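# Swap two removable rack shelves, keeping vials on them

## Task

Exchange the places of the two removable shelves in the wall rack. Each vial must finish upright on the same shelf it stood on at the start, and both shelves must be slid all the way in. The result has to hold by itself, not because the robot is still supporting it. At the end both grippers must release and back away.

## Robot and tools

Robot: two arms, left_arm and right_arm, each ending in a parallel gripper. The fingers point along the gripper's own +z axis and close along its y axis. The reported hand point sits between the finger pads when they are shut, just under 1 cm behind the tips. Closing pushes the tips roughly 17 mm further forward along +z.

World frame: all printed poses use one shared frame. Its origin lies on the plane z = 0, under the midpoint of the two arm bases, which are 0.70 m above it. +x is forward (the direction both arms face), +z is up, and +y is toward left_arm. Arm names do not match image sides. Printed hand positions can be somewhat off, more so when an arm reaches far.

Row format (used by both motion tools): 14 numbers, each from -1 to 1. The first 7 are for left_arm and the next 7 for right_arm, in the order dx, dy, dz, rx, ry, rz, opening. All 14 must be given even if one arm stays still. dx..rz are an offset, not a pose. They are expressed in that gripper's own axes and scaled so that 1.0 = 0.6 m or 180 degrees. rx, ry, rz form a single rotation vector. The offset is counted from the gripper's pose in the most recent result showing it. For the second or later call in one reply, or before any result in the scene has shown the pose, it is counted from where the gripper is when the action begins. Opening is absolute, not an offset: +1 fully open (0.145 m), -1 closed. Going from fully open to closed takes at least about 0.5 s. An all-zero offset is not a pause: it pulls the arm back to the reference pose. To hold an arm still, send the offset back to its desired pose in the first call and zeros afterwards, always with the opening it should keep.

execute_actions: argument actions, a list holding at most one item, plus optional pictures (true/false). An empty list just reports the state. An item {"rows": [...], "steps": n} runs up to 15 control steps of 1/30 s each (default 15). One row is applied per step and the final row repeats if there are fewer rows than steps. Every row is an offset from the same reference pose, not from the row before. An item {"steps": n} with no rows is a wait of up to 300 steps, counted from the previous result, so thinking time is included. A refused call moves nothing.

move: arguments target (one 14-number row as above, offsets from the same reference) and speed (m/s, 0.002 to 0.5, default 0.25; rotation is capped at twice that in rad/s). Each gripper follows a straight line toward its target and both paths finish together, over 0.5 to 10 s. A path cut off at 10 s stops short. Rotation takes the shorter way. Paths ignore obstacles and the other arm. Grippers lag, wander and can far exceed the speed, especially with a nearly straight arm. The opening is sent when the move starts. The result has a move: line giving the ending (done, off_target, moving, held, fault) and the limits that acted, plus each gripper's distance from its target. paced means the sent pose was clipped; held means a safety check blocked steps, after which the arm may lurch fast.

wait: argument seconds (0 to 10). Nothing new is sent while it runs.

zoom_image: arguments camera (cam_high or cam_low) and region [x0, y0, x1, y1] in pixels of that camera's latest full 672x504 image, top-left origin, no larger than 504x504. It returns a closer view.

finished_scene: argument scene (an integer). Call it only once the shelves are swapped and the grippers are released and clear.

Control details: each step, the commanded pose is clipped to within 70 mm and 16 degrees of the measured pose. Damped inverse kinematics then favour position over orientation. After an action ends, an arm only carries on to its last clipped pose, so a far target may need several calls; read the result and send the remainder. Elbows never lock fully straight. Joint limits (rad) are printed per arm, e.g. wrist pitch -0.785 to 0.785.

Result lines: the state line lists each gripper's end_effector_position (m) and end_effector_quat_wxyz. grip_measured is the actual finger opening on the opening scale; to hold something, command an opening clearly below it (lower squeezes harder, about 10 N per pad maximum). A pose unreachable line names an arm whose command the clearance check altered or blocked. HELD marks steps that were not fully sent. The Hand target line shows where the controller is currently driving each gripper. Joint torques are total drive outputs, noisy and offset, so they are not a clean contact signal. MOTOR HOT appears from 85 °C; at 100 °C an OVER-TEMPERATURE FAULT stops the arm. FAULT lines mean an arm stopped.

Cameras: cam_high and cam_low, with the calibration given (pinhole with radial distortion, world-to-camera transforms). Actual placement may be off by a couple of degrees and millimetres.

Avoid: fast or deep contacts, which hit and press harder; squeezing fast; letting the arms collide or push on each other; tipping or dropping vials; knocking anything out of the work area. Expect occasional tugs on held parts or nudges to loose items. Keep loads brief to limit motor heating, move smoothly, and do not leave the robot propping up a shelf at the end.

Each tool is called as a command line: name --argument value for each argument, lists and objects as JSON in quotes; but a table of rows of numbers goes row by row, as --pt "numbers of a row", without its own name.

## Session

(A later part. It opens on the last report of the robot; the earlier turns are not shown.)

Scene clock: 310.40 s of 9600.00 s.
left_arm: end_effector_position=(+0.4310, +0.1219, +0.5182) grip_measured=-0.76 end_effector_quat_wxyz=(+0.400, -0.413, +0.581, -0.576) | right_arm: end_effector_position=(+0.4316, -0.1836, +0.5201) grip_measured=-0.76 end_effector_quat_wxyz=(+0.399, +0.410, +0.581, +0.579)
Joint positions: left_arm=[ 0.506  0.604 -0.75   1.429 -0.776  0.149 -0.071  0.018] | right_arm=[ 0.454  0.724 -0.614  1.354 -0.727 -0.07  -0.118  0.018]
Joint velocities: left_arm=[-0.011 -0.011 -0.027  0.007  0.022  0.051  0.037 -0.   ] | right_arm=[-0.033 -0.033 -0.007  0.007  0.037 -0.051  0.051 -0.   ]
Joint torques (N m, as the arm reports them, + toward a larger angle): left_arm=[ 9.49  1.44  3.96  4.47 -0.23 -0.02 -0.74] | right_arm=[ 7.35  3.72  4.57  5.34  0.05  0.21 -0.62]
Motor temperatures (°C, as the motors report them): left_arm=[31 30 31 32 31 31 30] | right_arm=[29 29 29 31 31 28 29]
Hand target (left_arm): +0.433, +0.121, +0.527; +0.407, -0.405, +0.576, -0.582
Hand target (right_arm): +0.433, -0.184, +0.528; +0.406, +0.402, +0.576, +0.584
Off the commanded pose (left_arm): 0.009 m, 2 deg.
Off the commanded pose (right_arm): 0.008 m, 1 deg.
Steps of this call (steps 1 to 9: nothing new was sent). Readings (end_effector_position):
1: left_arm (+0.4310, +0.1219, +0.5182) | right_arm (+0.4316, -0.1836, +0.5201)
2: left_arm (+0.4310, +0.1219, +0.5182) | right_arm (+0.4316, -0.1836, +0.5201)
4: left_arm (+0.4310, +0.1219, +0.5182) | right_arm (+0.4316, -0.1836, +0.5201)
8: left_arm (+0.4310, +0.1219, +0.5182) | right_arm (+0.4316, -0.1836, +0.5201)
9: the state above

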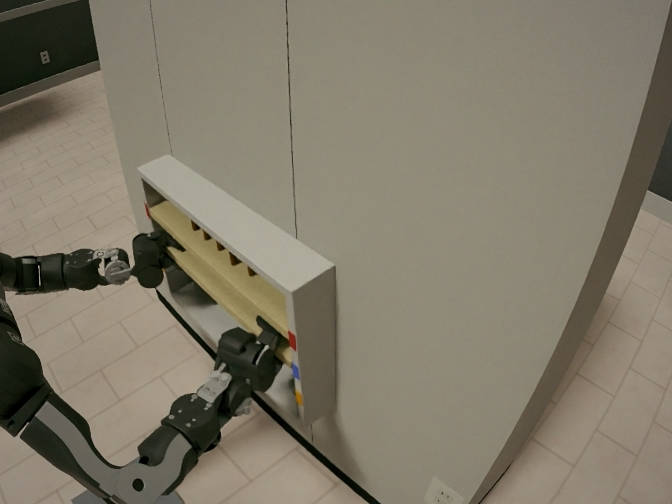

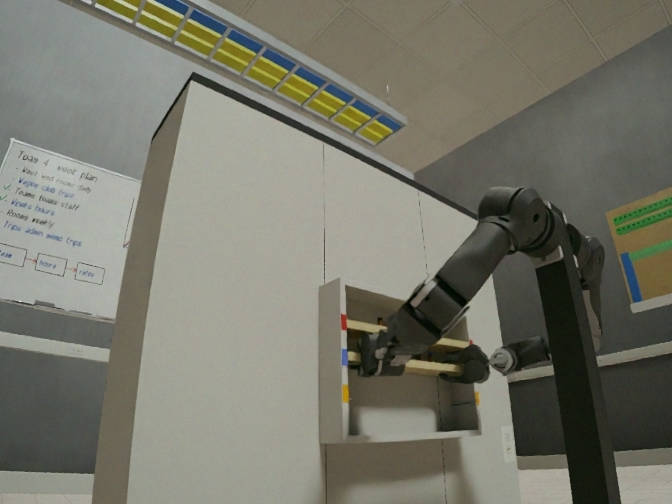

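move --target '[0.0525,-0.0105,-0.1458,0.008,0,0.0027,-1, 0.0529,0.0102,-0.1457,-0.0076,0,-0.0029,-1]' --speed 0.035

zoom_image --camera "cam_low" --region '[335, 310, 535, 420]'

zoom_image --camera "cam_high" --region '[90, 200, 320, 430]'

Scene clock: 349.70 s of 9600.00 s.
left_arm: end_effector_position=(+0.3369, +0.1228, +0.5160) grip_measured=-0.76 end_effector_quat_wxyz=(+0.397, -0.417, +0.584, -0.572) | right_arm: end_effector_position=(+0.3379, -0.1839, +0.5186) grip_measured=-0.76 end_effector_quat_wxyz=(+0.397, +0.413, +0.584, +0.575)
Joint positions: left_arm=[ 0.166  0.852 -0.744  1.889 -0.763  0.378 -0.146  0.018] | right_arm=[-0.002  0.988 -0.493  1.816 -0.663  0.13  -0.236  0.018]
Joint velocities: left_arm=[-0.011 -0.033 -0.007 -0.002 -0.007  0.081  0.066 -0.   ] | right_arm=[ 0.077 -0.011 -0.012 -0.012 -0.037 -0.007  0.081 -0.   ]
Joint torques (N m, as the arm reports them, + toward a larger angle): left_arm=[ 5.35  2.42  4.23  4.36 -0.5   0.01 -1.07] | right_arm=[ 3.28  4.5   5.42  4.96 -0.12  0.22 -0.91]
Motor temperatures (°C, as the motors report them): left_arm=[31 30 32 33 31 31 30] | right_arm=[29 29 29 32 31 28 29]
Hand target (left_arm): +0.338, +0.123, +0.525; +0.407, -0.407, +0.576, -0.580
Hand target (right_arm): +0.339, -0.184, +0.527; +0.407, +0.403, +0.577, +0.583
Off the commanded pose (left_arm): 0.010 m, 2 deg.
Off the commanded pose (right_arm): 0.009 m, 2 deg.
After step 90, 33.40 s passed at rest.
move: off_target (left_arm, right_arm)

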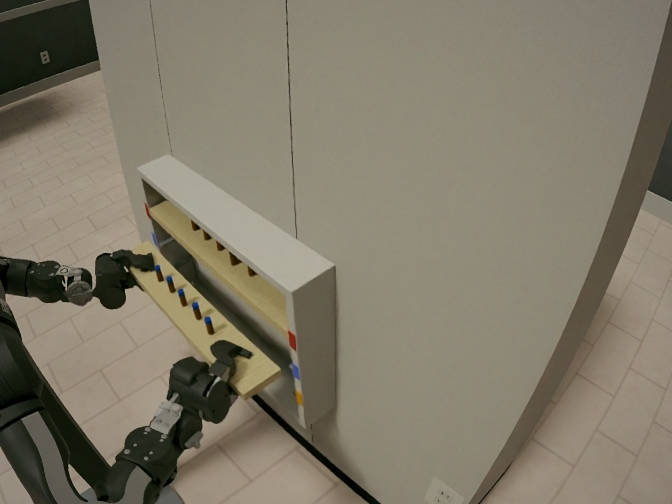

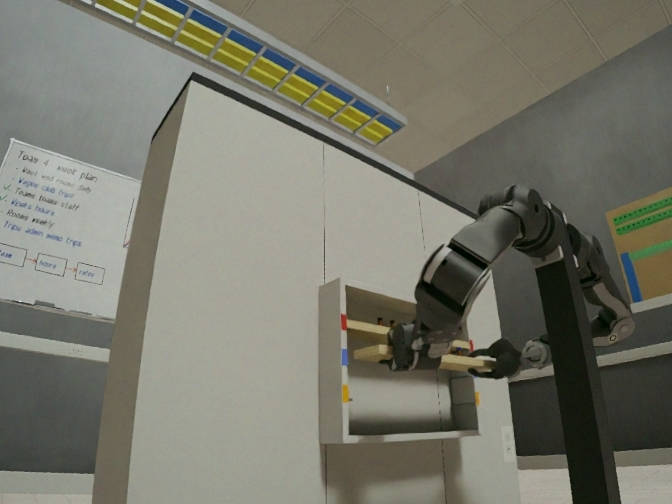

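Region (335, 310, 535, 420) of cam_low's 672x504 image, scaled by 2.520, with more detail than that image has; it fills the top 277 rows of this view, and the rest is white.

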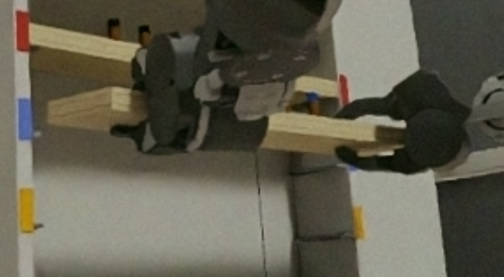

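Region (90, 200, 320, 430) of cam_high's 672x504 image, scaled by 2.191, with more detail than that image has.

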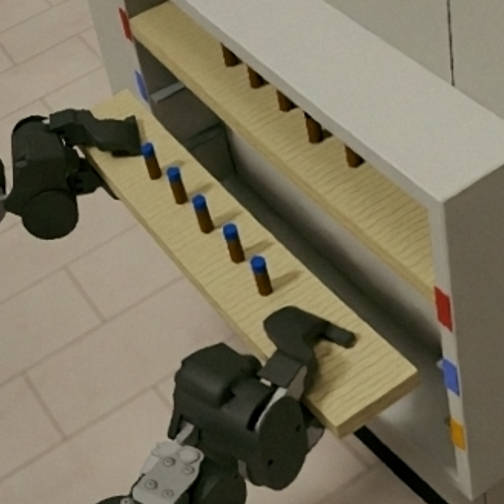

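move --target '[-0.0004,0.105,0.0053,0.015,0,0.0042,-1, -0.0025,-0.1068,0.0038,-0.014,0,-0.0035,-1]' --speed 0.04

zoom_image --camera "cam_low" --region '[335, 330, 535, 440]'

zoom_image --camera "cam_high" --region '[90, 220, 320, 450]'

Scene clock: 374.87 s of 9600.00 s.
left_arm: end_effector_position=(+0.3377, +0.1220, +0.4472) grip_measured=-0.76 end_effector_quat_wxyz=(+0.404, -0.411, +0.580, -0.576) | right_arm: end_effector_position=(+0.3378, -0.1859, +0.4482) grip_measured=-0.76 end_effector_quat_wxyz=(+0.402, +0.410, +0.579, +0.579)
Joint positions: left_arm=[ 0.098  0.667 -0.749  1.558 -0.885  0.237 -0.368  0.018] | right_arm=[-0.02   0.75  -0.502  1.486 -0.872 -0.023 -0.413  0.018]
Joint velocities: left_arm=[ 0.077  0.033 -0.002 -0.012 -0.051 -0.022  0.007  0.   ] | right_arm=[ 0.011  0.011 -0.007 -0.017 -0.081  0.022 -0.007 -0.   ]
Joint torques (N m, as the arm reports them, + toward a larger angle): left_arm=[ 5.3   1.66  3.3   3.18 -0.3  -0.07 -1.13] | right_arm=[ 3.91  3.67  3.92  3.93 -0.01  0.11 -0.9 ]
Motor temperatures (°C, as the motors report them): left_arm=[31 30 32 33 31 31 31] | right_arm=[29 29 29 32 31 28 30]
Hand target (left_arm): +0.340, +0.123, +0.454; +0.412, -0.403, +0.573, -0.583
Hand target (right_arm): +0.339, -0.187, +0.454; +0.410, +0.402, +0.572, +0.585
Off the commanded pose (left_arm): 0.006 m, 2 deg.
Off the commanded pose (right_arm): 0.007 m, 2 deg.
After step 90, 20.33 s passed at rest.
move: off_target (left_arm, right_arm)

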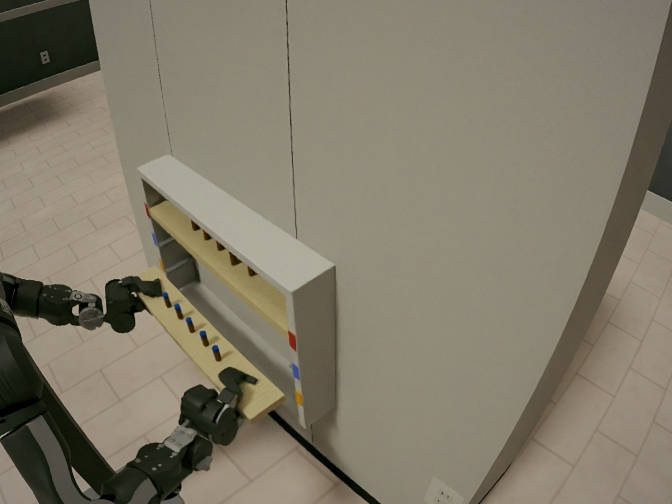

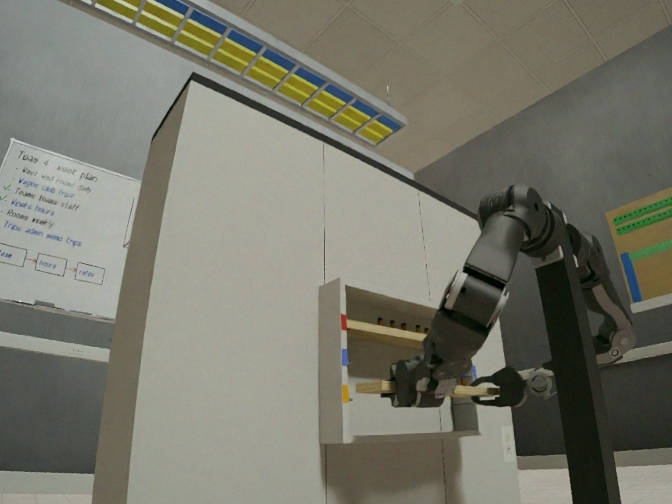

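Region (335, 330, 535, 440) of cam_low's 672x504 image, scaled by 2.520, with more detail than that image has; it fills the top 277 rows of this view, and the rest is white.

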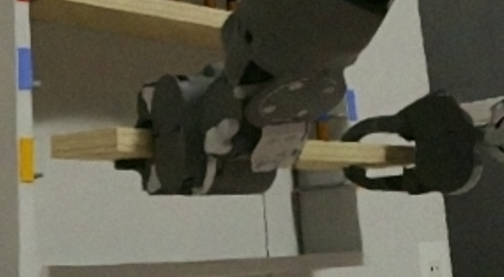

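Region (90, 220, 320, 450) of cam_high's 672x504 image, scaled by 2.191, with more detail than that image has.

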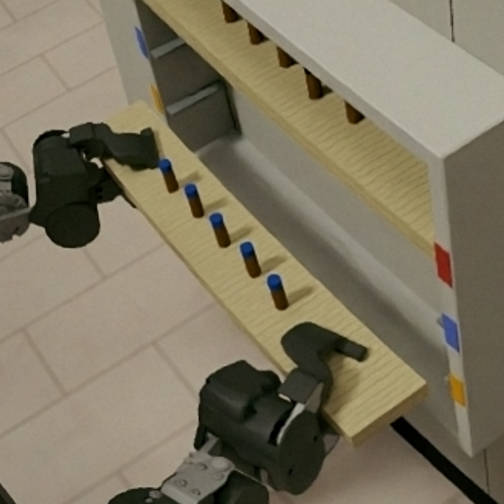

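move --target '[-0.0106,-0.013,0.0268,0.0093,0,0.0023,-1, -0.0085,0.013,0.0275,-0.0089,0,-0.0025,-1]' --speed 0.03

zoom_image --camera "cam_low" --region '[335, 365, 395, 415]'

zoom_image --camera "cam_high" --region '[255, 360, 315, 430]'

zoom_image --camera "cam_high" --region '[135, 235, 195, 295]'

Scene clock: 394.20 s of 9600.00 s.
left_arm: end_effector_position=(+0.3534, +0.1227, +0.4507) grip_measured=-0.76 end_effector_quat_wxyz=(+0.408, -0.407, +0.577, -0.579) | right_arm: end_effector_position=(+0.3537, -0.1853, +0.4523) grip_measured=-0.76 end_effector_quat_wxyz=(+0.406, +0.406, +0.576, +0.582)
Joint positions: left_arm=[ 0.157  0.64  -0.749  1.503 -0.882  0.21  -0.359  0.018] | right_arm=[ 0.048  0.715 -0.502  1.433 -0.885 -0.049 -0.391  0.018]
Joint velocities: left_arm=[ 0.033 -0.033 -0.002  0.007 -0.022  0.007  0.066 -0.   ] | right_arm=[ 0.011 -0.055 -0.002 -0.002 -0.081 -0.051  0.037 -0.   ]
Joint torques (N m, as the arm reports them, + toward a larger angle): left_arm=[ 6.22  1.31  2.91  3.02 -0.18 -0.12 -0.8 ] | right_arm=[ 4.43  3.35  3.25  4.04  0.09  0.1  -0.65]
Motor temperatures (°C, as the motors report them): left_arm=[31 30 32 32 31 31 31] | right_arm=[29 29 29 32 31 28 30]
Hand target (left_arm): +0.355, +0.122, +0.455; +0.412, -0.402, +0.573, -0.583
Hand target (right_arm): +0.355, -0.185, +0.456; +0.410, +0.402, +0.572, +0.586
Off the commanded pose (left_arm): 0.005 m, 1 deg.
Off the commanded pose (right_arm): 0.004 m, 1 deg.
After step 90, 15.47 s passed at rest.
move: off_target (left_arm, right_arm)

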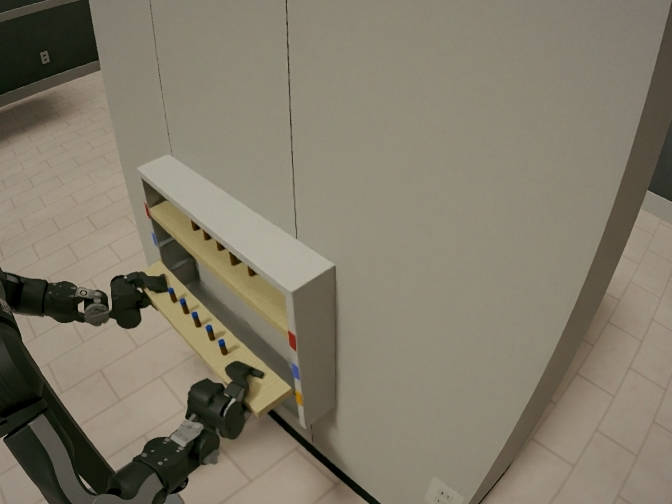

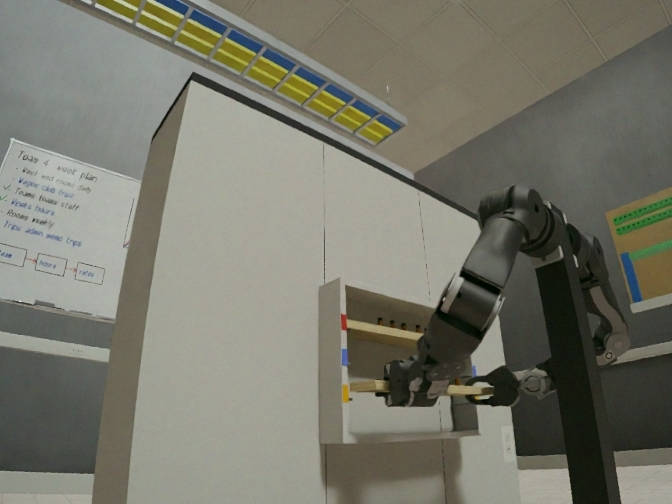

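Region (335, 365, 395, 415) of cam_low's 672x504 image, scaled by 8.400, with more detail than that image has.

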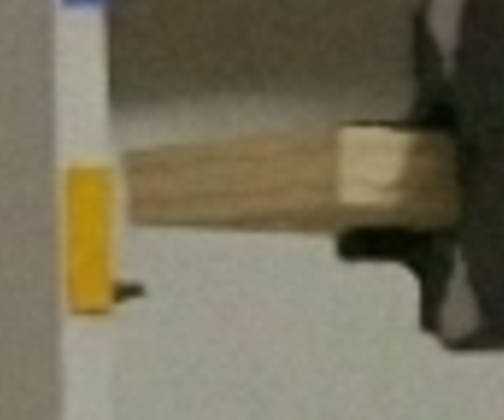

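Region (255, 360, 315, 430) of cam_high's 672x504 image, scaled by 7.200, with more detail than that image has; it fills the left 432 columns of this view, and the rest is white.

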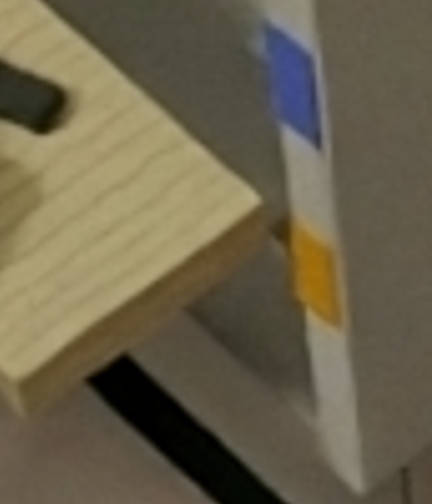

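Region (135, 235, 195, 295) of cam_high's 672x504 image, scaled by 8.400, with more detail than that image has.

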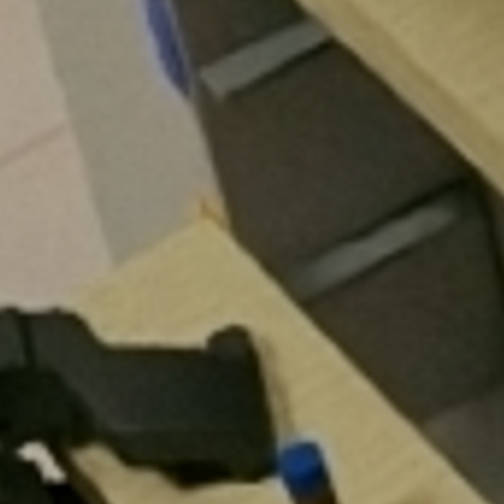

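move --target '[0.0043,-0.0067,0.0051,0.004,0,0.001,-1, -0.0058,0.0067,0.0015,-0.004,0,-0.001,-1]' --speed 0.01

zoom_image --camera "cam_low" --region '[335, 365, 395, 415]'

zoom_image --camera "cam_high" --region '[255, 360, 315, 430]'

zoom_image --camera "cam_high" --region '[135, 235, 195, 295]'

Scene clock: 435.37 s of 9600.00 s.
left_arm: end_effector_position=(+0.3532, +0.1206, +0.4486) grip_measured=-0.76 end_effector_quat_wxyz=(+0.406, -0.411, +0.578, -0.576) | right_arm: end_effector_position=(+0.3536, -0.1871, +0.4501) grip_measured=-0.76 end_effector_quat_wxyz=(+0.403, +0.410, +0.578, +0.579)
Joint positions: left_arm=[ 0.156  0.631 -0.749  1.502 -0.885  0.215 -0.347  0.018] | right_arm=[ 0.048  0.719 -0.502  1.428 -0.879 -0.054 -0.384  0.018]
Joint velocities: left_arm=[-0.011  0.033  0.012 -0.017 -0.066  0.007 -0.081 -0.   ] | right_arm=[-0.011 -0.011 -0.007  0.007 -0.051 -0.022  0.007 -0.   ]
Joint torques (N m, as the arm reports them, + toward a larger angle): left_arm=[ 6.66  0.86  2.67  3.68 -0.34 -0.01 -0.78] | right_arm=[ 4.64  4.05  4.07  4.02  0.11  0.02 -0.79]
Motor temperatures (°C, as the motors report them): left_arm=[31 30 32 32 31 31 31] | right_arm=[29 29 29 31 31 28 30]
Hand target (left_arm): +0.355, +0.119, +0.455; +0.411, -0.404, +0.574, -0.582
Hand target (right_arm): +0.356, -0.188, +0.456; +0.410, +0.403, +0.573, +0.585
Off the commanded pose (left_arm): 0.007 m, 1 deg.
Off the commanded pose (right_arm): 0.007 m, 1 deg.
After step 90, 37.30 s passed at rest.
move: off_target (left_arm, right_arm)

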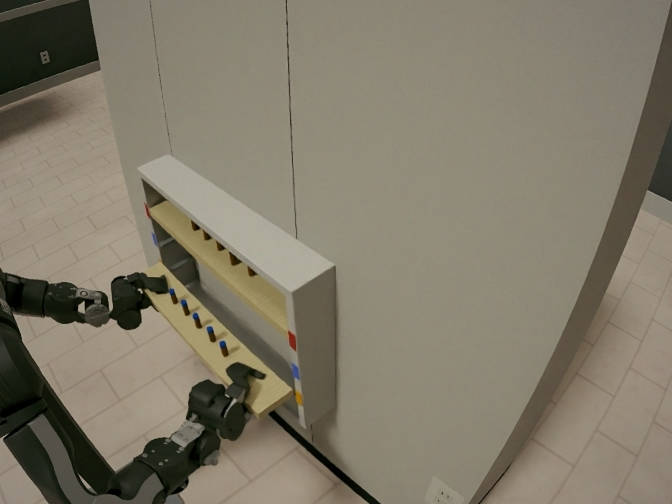

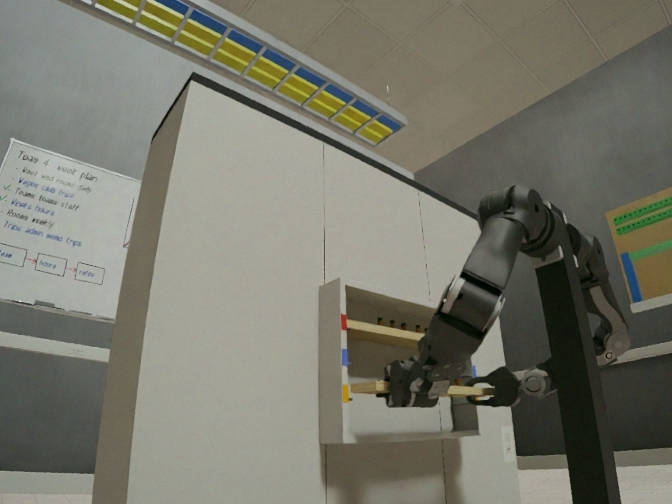

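Region (335, 365, 395, 415) of cam_low's 672x504 image, scaled by 8.400, with more detail than that image has.

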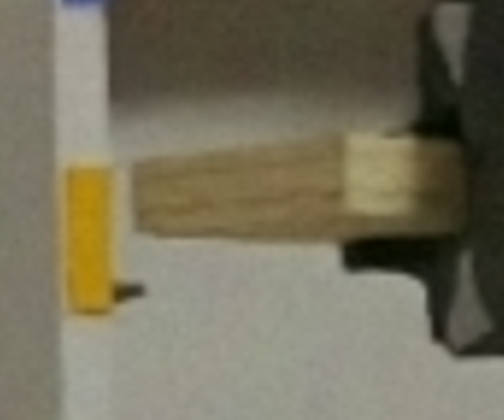

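Region (255, 360, 315, 430) of cam_high's 672x504 image, scaled by 7.200, with more detail than that image has; it fills the left 432 columns of this view, and the rest is white.

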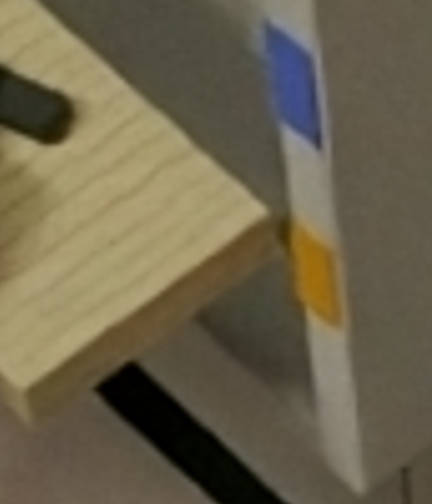

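Region (135, 235, 195, 295) of cam_high's 672x504 image, scaled by 8.400, with more detail than that image has.

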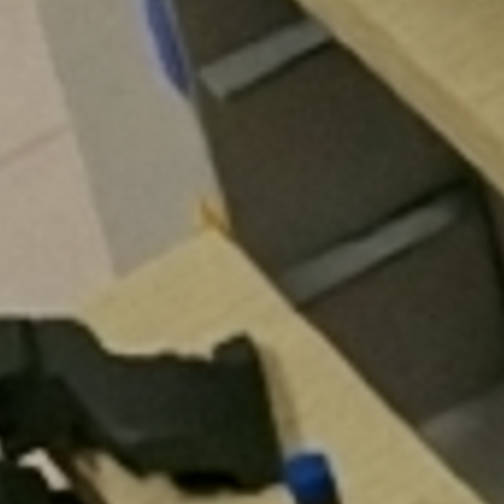

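move --target '[-0.0114,-0.0107,0.0345,0.006,0.001,0.0018,-1, -0.0128,0.0107,0.0342,-0.0068,0,-0.002,-1]' --speed 0.015

zoom_image --camera "cam_high" --region '[135, 235, 195, 295]'

zoom_image --camera "cam_high" --region '[255, 360, 315, 430]'

Scene clock: 450.77 s of 9600.00 s.
left_arm: end_effector_position=(+0.3732, +0.1206, +0.4506) grip_measured=-0.76 end_effector_quat_wxyz=(+0.406, -0.410, +0.578, -0.577) | right_arm: end_effector_position=(+0.3736, -0.1871, +0.4522) grip_measured=-0.76 end_effector_quat_wxyz=(+0.404, +0.408, +0.577, +0.581)
Joint positions: left_arm=[ 0.231  0.593 -0.749  1.422 -0.882  0.174 -0.329  0.018] | right_arm=[ 0.135  0.672 -0.502  1.344 -0.898 -0.098 -0.359  0.018]
Joint velocities: left_arm=[ 0.011 -0.077 -0.017 -0.012 -0.022  0.037 -0.007 -0.   ] | right_arm=[-0.011 -0.011  0.002  0.012  0.007 -0.081 -0.022 -0.   ]
Joint torques (N m, as the arm reports them, + toward a larger angle): left_arm=[ 7.13  1.03  2.84  2.98 -0.19 -0.11 -0.75] | right_arm=[ 5.26  3.23  3.3   3.97  0.11  0.13 -0.64]
Motor temperatures (°C, as the motors report them): left_arm=[31 30 31 32 31 31 31] | right_arm=[29 29 29 31 31 28 30]
Hand target (left_arm): +0.375, +0.120, +0.455; +0.410, -0.404, +0.574, -0.582
Hand target (right_arm): +0.375, -0.187, +0.456; +0.409, +0.404, +0.573, +0.584
Off the commanded pose (left_arm): 0.005 m, 1 deg.
Off the commanded pose (right_arm): 0.005 m, 1 deg.
After step 90, 10.67 s passed at rest.
move: off_target (left_arm, right_arm)

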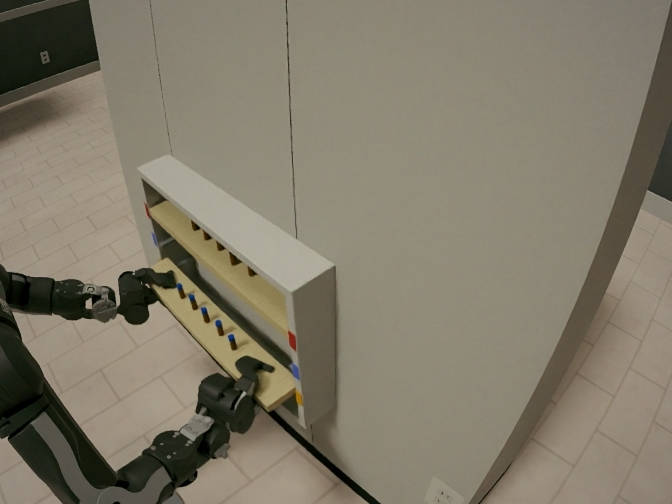

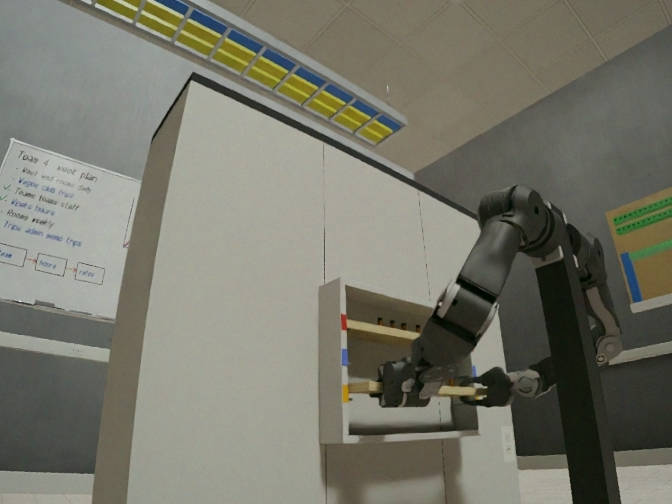

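Region (135, 235, 195, 295) of cam_high's 672x504 image, scaled by 8.400, with more detail than that image has.

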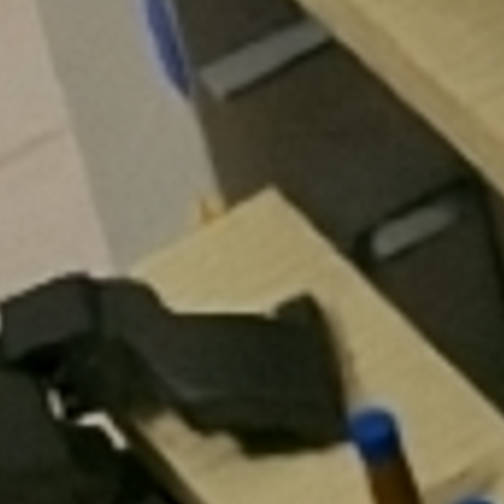

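Region (255, 360, 315, 430) of cam_high's 672x504 image, scaled by 7.200, with more detail than that image has; it fills the left 432 columns of this view, and the rest is white.

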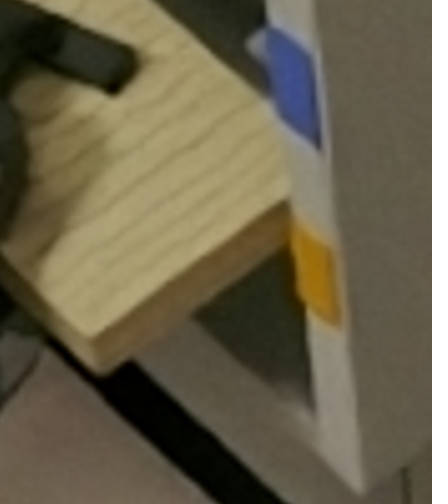

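move --target '[-0.0323,0.006,0.089,0.006,0,0.0015,-1, -0.0313,-0.0062,0.0895,-0.006,0,-0.0015,-1]' --speed 0.025

zoom_image --camera "cam_low" --region '[335, 345, 505, 440]'

Scene clock: 467.20 s of 9600.00 s.
left_arm: end_effector_position=(+0.4278, +0.1206, +0.4403) grip_measured=-0.76 end_effector_quat_wxyz=(+0.405, -0.412, +0.579, -0.575) | right_arm: end_effector_position=(+0.4284, -0.1860, +0.4418) grip_measured=-0.76 end_effector_quat_wxyz=(+0.402, +0.410, +0.579, +0.579)
Joint positions: left_arm=[ 0.438  0.437 -0.749  1.07  -0.902  0.027 -0.347  0.018] | right_arm=[ 0.389  0.499 -0.503  0.98  -0.999 -0.243 -0.365  0.018]
Joint velocities: left_arm=[ 0.055 -0.055  0.002 -0.002 -0.007 -0.037  0.051 -0.   ] | right_arm=[ 0.011  0.011 -0.007  0.002 -0.007 -0.022 -0.022  0.   ]
Joint torques (N m, as the arm reports them, + toward a larger angle): left_arm=[ 9.01  0.63  2.7   2.92 -0.19 -0.09 -1.07] | right_arm=[ 7.08  2.69  2.96  4.19  0.16  0.14 -0.91]
Motor temperatures (°C, as the motors report them): left_arm=[31 30 31 32 31 31 31] | right_arm=[29 29 29 31 31 28 30]
Hand target (left_arm): +0.430, +0.120, +0.448; +0.412, -0.404, +0.573, -0.582
Hand target (right_arm): +0.430, -0.186, +0.448; +0.409, +0.403, +0.572, +0.586
Off the commanded pose (left_arm): 0.007 m, 2 deg.
Off the commanded pose (right_arm): 0.007 m, 2 deg.
After step 90, 10.93 s passed at rest.
move: off_target (left_arm, right_arm)

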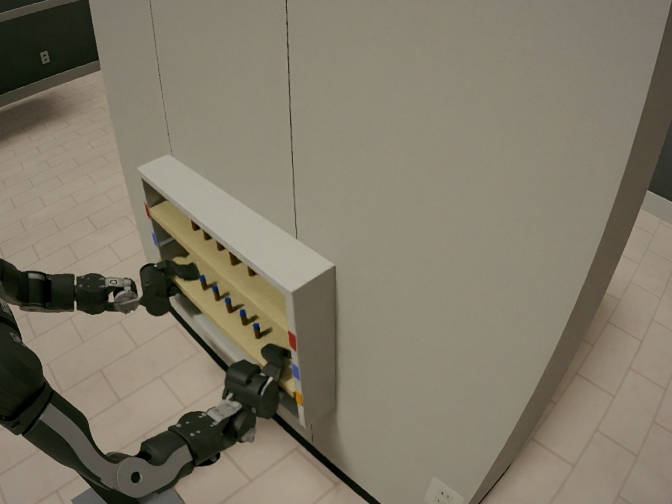

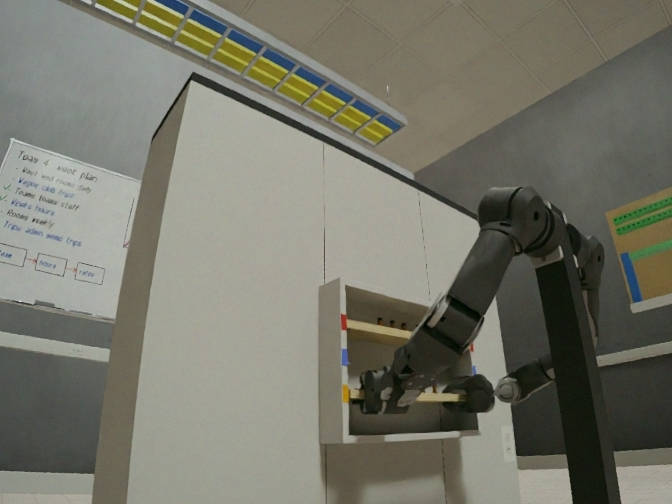

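Region (335, 345, 505, 440) of cam_low's 672x504 image, scaled by 2.965, with more detail than that image has; it fills the top 282 rows of this view, and the rest is white.

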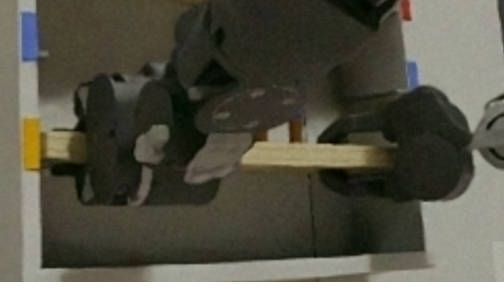

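execute_actions --actions '[{"rows":[[0,-0.011,0.003,0.009,0,0.002,-1,0,0.010,0.003,-0.009,0,-0.002,-1],[0,-0.010,0.003,0.0085,0,0.002,-1,0,0.009,0.003,-0.0085,0,-0.002,-1],[0,-0.009,0.003,0.008,0,0.002,-1,0,0.008,0.003,-0.008,0,-0.002,-1],[0,-0.008,0.003,0.0075,0,0.002,-1,0,0.007,0.003,-0.0075,0,-0.002,-1],[0,-0.007,0.002,0.007,0,0.002,-1,0,0.006,0.002,-0.007,0,-0.002,-1],[0,-0.006,0.002,0.0065,0,0.0015,-1,0,0.005,0.002,-0.0065,0,-0.0015,-1],[0,-0.005,0.002,0.006,0,0.0015,-1,0,0.004,0.002,-0.006,0,-0.0015,-1],[0,-0.004,0.002,0.0055,0,0.0015,-1,0,0.003,0.002,-0.0055,0,-0.0015,-1],[0,-0.003,0.002,0.005,0,0.001,-1,0,0.002,0.002,-0.005,0,-0.001,-1],[0,-0.002,0.001,0.005,0,0.001,-1,0,0.001,0.001,-0.005,0,-0.001,-1],[0,-0.001,0.001,0.005,0,0.001,-1,0,0.000,0.001,-0.005,0,-0.001,-1],[0,0.000,0.001,0.005,0,0.001,-1,0,-0.001,0.001,-0.005,0,-0.001,-1],[0,0.001,0.001,0.005,0,0.001,-1,0,-0.002,0.001,-0.005,0,-0.001,-1],[0,0.002,0.001,0.005,0,0.001,-1,0,-0.003,0.001,-0.005,0,-0.001,-1],[0,0.003,0.001,0.005,0,0.001,-1,0,-0.003,0.001,-0.005,0,-0.001,-1]],"steps":15}]' --pictures false

wait --seconds 0.3

zoom_image --camera "cam_low" --region '[335, 365, 395, 415]'

Scene clock: 487.97 s of 9600.00 s.
left_arm: end_effector_position=(+0.4281, +0.1209, +0.4388) grip_measured=-0.76 end_effector_quat_wxyz=(+0.409, -0.410, +0.574, -0.579) | right_arm: end_effector_position=(+0.4284, -0.1862, +0.4395) grip_measured=-0.76 end_effector_quat_wxyz=(+0.404, +0.409, +0.574, +0.583)
Joint positions: left_arm=[ 0.439  0.426 -0.749  1.045 -0.906  0.021 -0.378  0.018] | right_arm=[ 0.392  0.488 -0.503  0.952 -1.006 -0.252 -0.395  0.018]
Joint velocities: left_arm=[ 0.033 -0.055 -0.007 -0.085  0.022 -0.066 -0.139 -0.   ] | right_arm=[-0.055  0.033  0.002  0.007 -0.022  0.037 -0.007  0.   ]
Joint torques (N m, as the arm reports them, + toward a larger angle): left_arm=[ 7.81  0.39  1.76  1.7  -0.03 -0.06 -0.45] | right_arm=[ 6.28  2.55  1.69  3.18  0.11  0.2  -0.57]
Motor temperatures (°C, as the motors report them): left_arm=[31 30 31 32 31 31 31] | right_arm=[29 29 29 31 31 28 30]
Hand target (left_arm): +0.428, +0.121, +0.438; +0.409, -0.408, +0.575, -0.579
Hand target (right_arm): +0.429, -0.186, +0.440; +0.406, +0.406, +0.575, +0.583
Off the commanded pose (left_arm): 0.001 m, 0 deg.
Off the commanded pose (right_arm): 0.001 m, 1 deg.
Steps of this call (steps 1 to 90: nothing new was sent; then 17.27 s passed at rest; steps 91 to 105: all 15 steps of this action). Readings (end_effector_position):
91: left_arm (+0.4278, +0.1206, +0.4404) | right_arm (+0.4284, -0.1860, +0.4417)
92: left_arm (+0.4278, +0.1206, +0.4403) | right_arm (+0.4284, -0.1860, +0.4414)
94: left_arm (+0.4279, +0.1207, +0.4395) | right_arm (+0.4283, -0.1860, +0.4400)
98: left_arm (+0.4279, +0.1208, +0.4392) | right_arm (+0.4282, -0.1859, +0.4398)
105: the state above

Scene clock: 488.27 s of 9600.00 s.
left_arm: end_effector_position=(+0.4281, +0.1209, +0.4389) grip_measured=-0.76 end_effector_quat_wxyz=(+0.409, -0.409, +0.574, -0.580) | right_arm: end_effector_position=(+0.4284, -0.1862, +0.4395) grip_measured=-0.76 end_effector_quat_wxyz=(+0.404, +0.409, +0.574, +0.584)
Joint positions: left_arm=[ 0.439  0.426 -0.749  1.044 -0.907  0.02  -0.381  0.018] | right_arm=[ 0.392  0.488 -0.503  0.952 -1.007 -0.252 -0.396  0.018]
Joint velocities: left_arm=[-0.033  0.077 -0.002 -0.002  0.051  0.007 -0.037  0.   ] | right_arm=[ 0.011  0.011  0.007 -0.002 -0.022  0.007  0.037 -0.   ]
Joint torques (N m, as the arm reports them, + toward a larger angle): left_arm=[ 7.6   0.47  1.76  1.81 -0.04 -0.08 -0.52] | right_arm=[ 6.29  2.71  1.66  3.18  0.11  0.2  -0.56]
Motor temperatures (°C, as the motors report them): left_arm=[31 30 31 32 31 31 31] | right_arm=[29 29 29 31 31 28 30]
Hand target (left_arm): +0.428, +0.121, +0.438; +0.409, -0.408, +0.575, -0.579
Hand target (right_arm): +0.429, -0.186, +0.440; +0.406, +0.406, +0.575, +0.583
Off the commanded pose (left_arm): 0.001 m, 0 deg.
Off the commanded pose (right_arm): 0.001 m, 0 deg.
Steps of this call (steps 1 to 9: nothing new was sent). Readings (end_effector_position):
1: left_arm (+0.4281, +0.1210, +0.4389) | right_arm (+0.4284, -0.1862, +0.4395)
2: left_arm (+0.4281, +0.1209, +0.4389) | right_arm (+0.4284, -0.1862, +0.4395)
4: left_arm (+0.4281, +0.1209, +0.4389) | right_arm (+0.4284, -0.1862, +0.4395)
8: left_arm (+0.4281, +0.1209, +0.4389) | right_arm (+0.4284, -0.1862, +0.4395)
9: the state above

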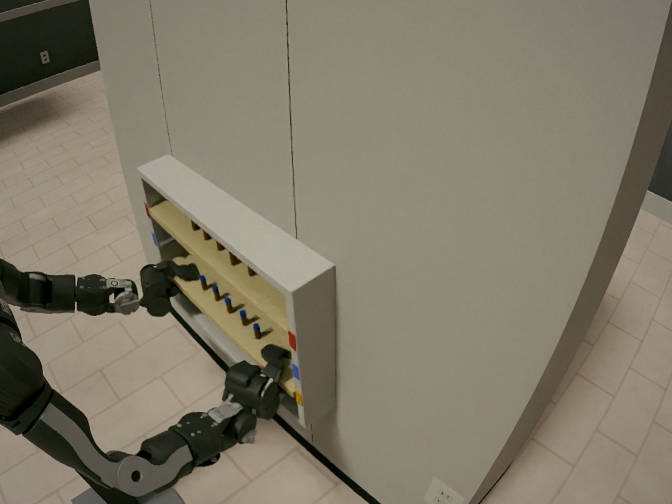

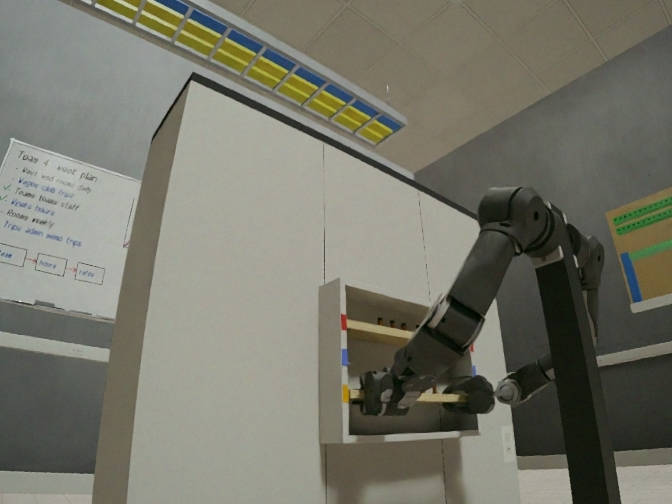

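Region (335, 365, 395, 415) of cam_low's 672x504 image, scaled by 8.400, with more detail than that image has.

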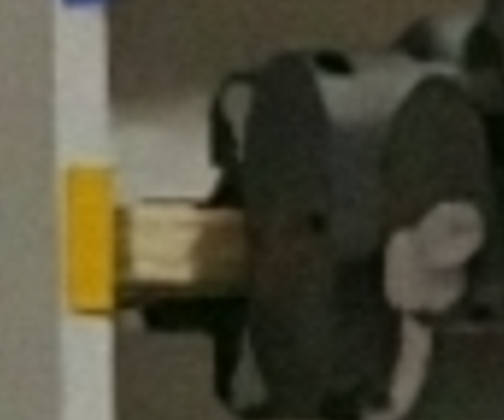

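execute_actions --actions '[{"rows":[[0,0,0,0,0,0,-0.8,0,0,0,0,0,0,-0.8],[0,0,0,0,0,0,-0.74,0,0,0,0,0,0,-0.74],[0,0,0,0,0,0,-0.7,0,0,0,0,0,0,-0.7],[0,0,0,0,0,0,-0.64,0,0,0,0,0,0,-0.64],[0,0,0,0,0,0,-0.56,0,0,0,0,0,0,-0.56],[0,0,0,0,0,0,-0.48,0,0,0,0,0,0,-0.48],[0,0,0,0,0,0,-0.42,0,0,0,0,0,0,-0.42]],"steps":10}]' --pictures false

move --target '[0.038,0,-0.1067,-0.0022,0.0036,0.0015,-0.42, 0.038,0,-0.1067,0.0024,0.0008,-0.0044,-0.42]' --speed 0.1

move --target '[-0.0016,-0.25,0,0,0,0,-0.42, 0.003,0.251,0.001,0,0,0,-0.42]' --speed 0.15

Scene clock: 514.97 s of 9600.00 s.
left_arm: end_effector_position=(+0.4281, +0.1209, +0.4390) grip_measured=-0.42 end_effector_quat_wxyz=(+0.409, -0.409, +0.574, -0.580) | right_arm: end_effector_position=(+0.4284, -0.1862, +0.4396) grip_measured=-0.42 end_effector_quat_wxyz=(+0.404, +0.409, +0.574, +0.584)
Joint positions: left_arm=[ 0.439  0.426 -0.749  1.044 -0.907  0.02  -0.381  0.044] | right_arm=[ 0.392  0.488 -0.503  0.952 -1.006 -0.252 -0.396  0.044]
Joint velocities: left_arm=[ 0.033  0.033  0.012  0.007 -0.037 -0.066  0.066 -0.   ] | right_arm=[ 0.121 -0.033  0.017 -0.012  0.037  0.007  0.037  0.   ]
Joint torques (N m, as the arm reports them, + toward a larger angle): left_arm=[ 6.95  0.73  2.21  2.71  0.06 -0.06 -0.52] | right_arm=[ 5.45  2.89  2.2   4.05  0.27  0.16 -0.44]
Motor temperatures (°C, as the motors report them): left_arm=[31 30 31 32 31 31 31] | right_arm=[30 29 28 31 31 28 30]
Hand target (left_arm): +0.428, +0.121, +0.439; +0.409, -0.409, +0.574, -0.580
Hand target (right_arm): +0.428, -0.186, +0.440; +0.404, +0.409, +0.574, +0.584
Off the commanded pose (left_arm): 0.000 m, 0 deg.
Off the commanded pose (right_arm): 0.000 m, 0 deg.
Steps of this call (steps 1 to 90: nothing new was sent; then 23.37 s passed at rest; steps 91 to 100: all 10 steps of this action). Readings (end_effector_position):
91: left_arm (+0.4281, +0.1209, +0.4389) | right_arm (+0.4284, -0.1862, +0.4396)
92: left_arm (+0.4281, +0.1209, +0.4390) | right_arm (+0.4284, -0.1862, +0.4396)
94: left_arm (+0.4281, +0.1209, +0.4390) | right_arm (+0.4284, -0.1862, +0.4396)
98: left_arm (+0.4281, +0.1209, +0.4390) | right_arm (+0.4284, -0.1862, +0.4396)
100: the state above

Scene clock: 516.20 s of 9600.00 s.
left_arm: end_effector_position=(+0.3586, +0.1208, +0.4341) grip_measured=-0.42 end_effector_quat_wxyz=(+0.401, -0.409, +0.583, -0.576) | right_arm: end_effector_position=(+0.3597, -0.1867, +0.4365) grip_measured=-0.42 end_effector_quat_wxyz=(+0.403, +0.407, +0.583, +0.576)
Joint positions: left_arm=[ 0.17   0.586 -0.738  1.405 -0.911  0.156 -0.374  0.044] | right_arm=[ 0.058  0.63  -0.435  1.333 -0.978 -0.131 -0.382  0.044]
Joint velocities: left_arm=[ 0.011 -0.011 -0.002  0.017  0.037  0.022 -0.037 -0.   ] | right_arm=[-0.055 -0.011 -0.012 -0.007 -0.051 -0.007 -0.037 -0.   ]
Joint torques (N m, as the arm reports them, + toward a larger angle): left_arm=[ 5.57  1.41  3.06  3.56 -0.08  0.   -0.71] | right_arm=[ 3.72  3.45  3.38  4.73  0.24  0.23 -0.54]
Motor temperatures (°C, as the motors report them): left_arm=[31 30 31 32 31 31 31] | right_arm=[29 29 28 31 31 28 30]
Hand target (left_arm): +0.360, +0.122, +0.438; +0.406, -0.407, +0.579, -0.579
Hand target (right_arm): +0.361, -0.187, +0.440; +0.407, +0.406, +0.580, +0.578
Off the commanded pose (left_arm): 0.005 m, 1 deg.
Off the commanded pose (right_arm): 0.003 m, 1 deg.
move: off_target (left_arm)

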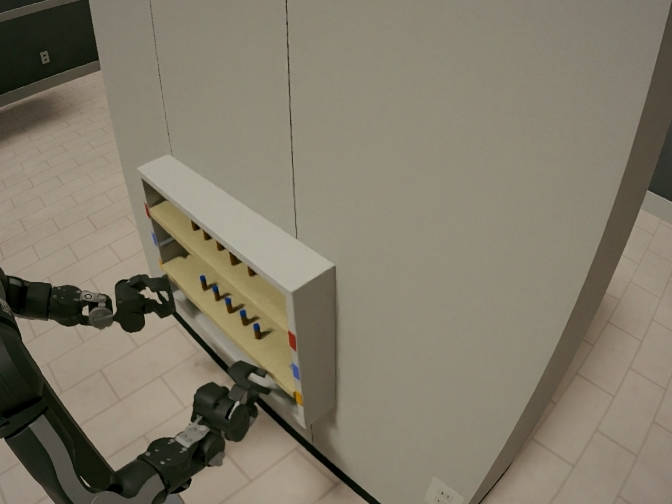

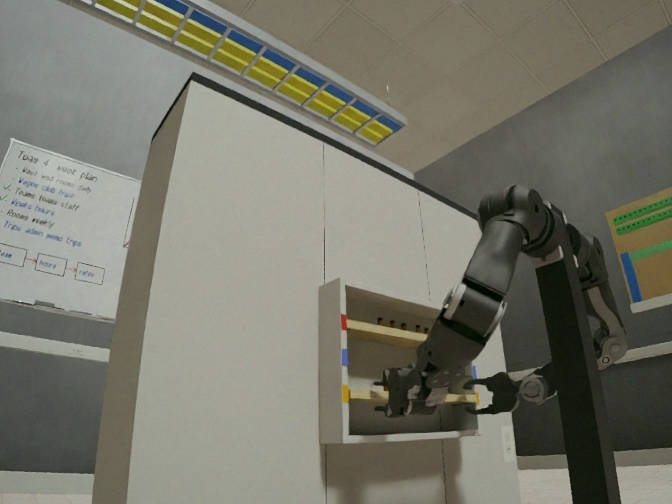

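Scene clock: 517.53 s of 9600.00 s.
left_arm: end_effector_position=(+0.3583, +0.1186, +0.5847) grip_measured=-0.42 end_effector_quat_wxyz=(+0.397, -0.407, +0.584, -0.580) | right_arm: end_effector_position=(+0.3595, -0.1791, +0.5891) grip_measured=-0.42 end_effector_quat_wxyz=(+0.402, +0.400, +0.585, +0.580)
Joint positions: left_arm=[ 0.314  0.843 -0.609  2.007 -0.739  0.364  0.146  0.044] | right_arm=[ 0.089  0.903 -0.239  1.936 -0.681  0.068  0.133  0.044]
Joint velocities: left_arm=[ 0.011 -0.033 -0.012 -0.017 -0.037  0.007 -0.007 -0.   ] | right_arm=[ 0.055 -0.055  0.002  0.002 -0.007  0.007  0.037  0.   ]
Joint torques (N m, as the arm reports them, + toward a larger angle): left_arm=[ 4.97  2.22  3.14  2.11 -0.09  0.04 -0.35] | right_arm=[ 3.15  4.05  3.27  3.11  0.19  0.25 -0.31]
Motor temperatures (°C, as the motors report them): left_arm=[31 30 31 32 31 31 31] | right_arm=[29 29 28 31 31 28 30]
Hand target (left_arm): +0.358, +0.120, +0.583; +0.397, -0.409, +0.585, -0.577
Hand target (right_arm): +0.360, -0.180, +0.587; +0.401, +0.403, +0.587, +0.577
Off the commanded pose (left_arm): 0.004 m, 1 deg.
Off the commanded pose (right_arm): 0.006 m, 1 deg.
move: off_target (left_arm, right_arm)

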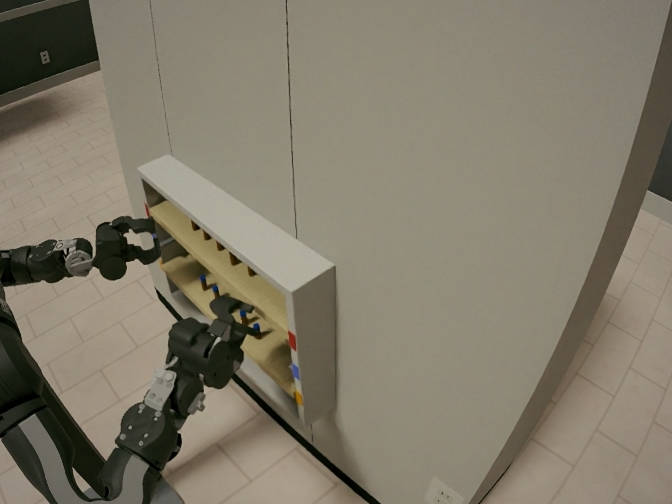

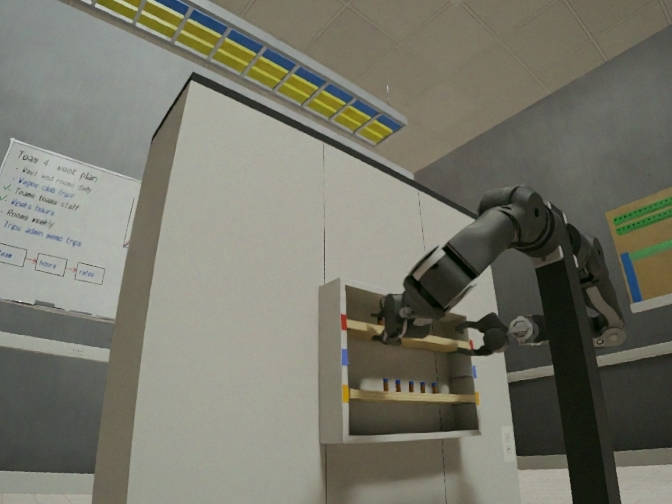

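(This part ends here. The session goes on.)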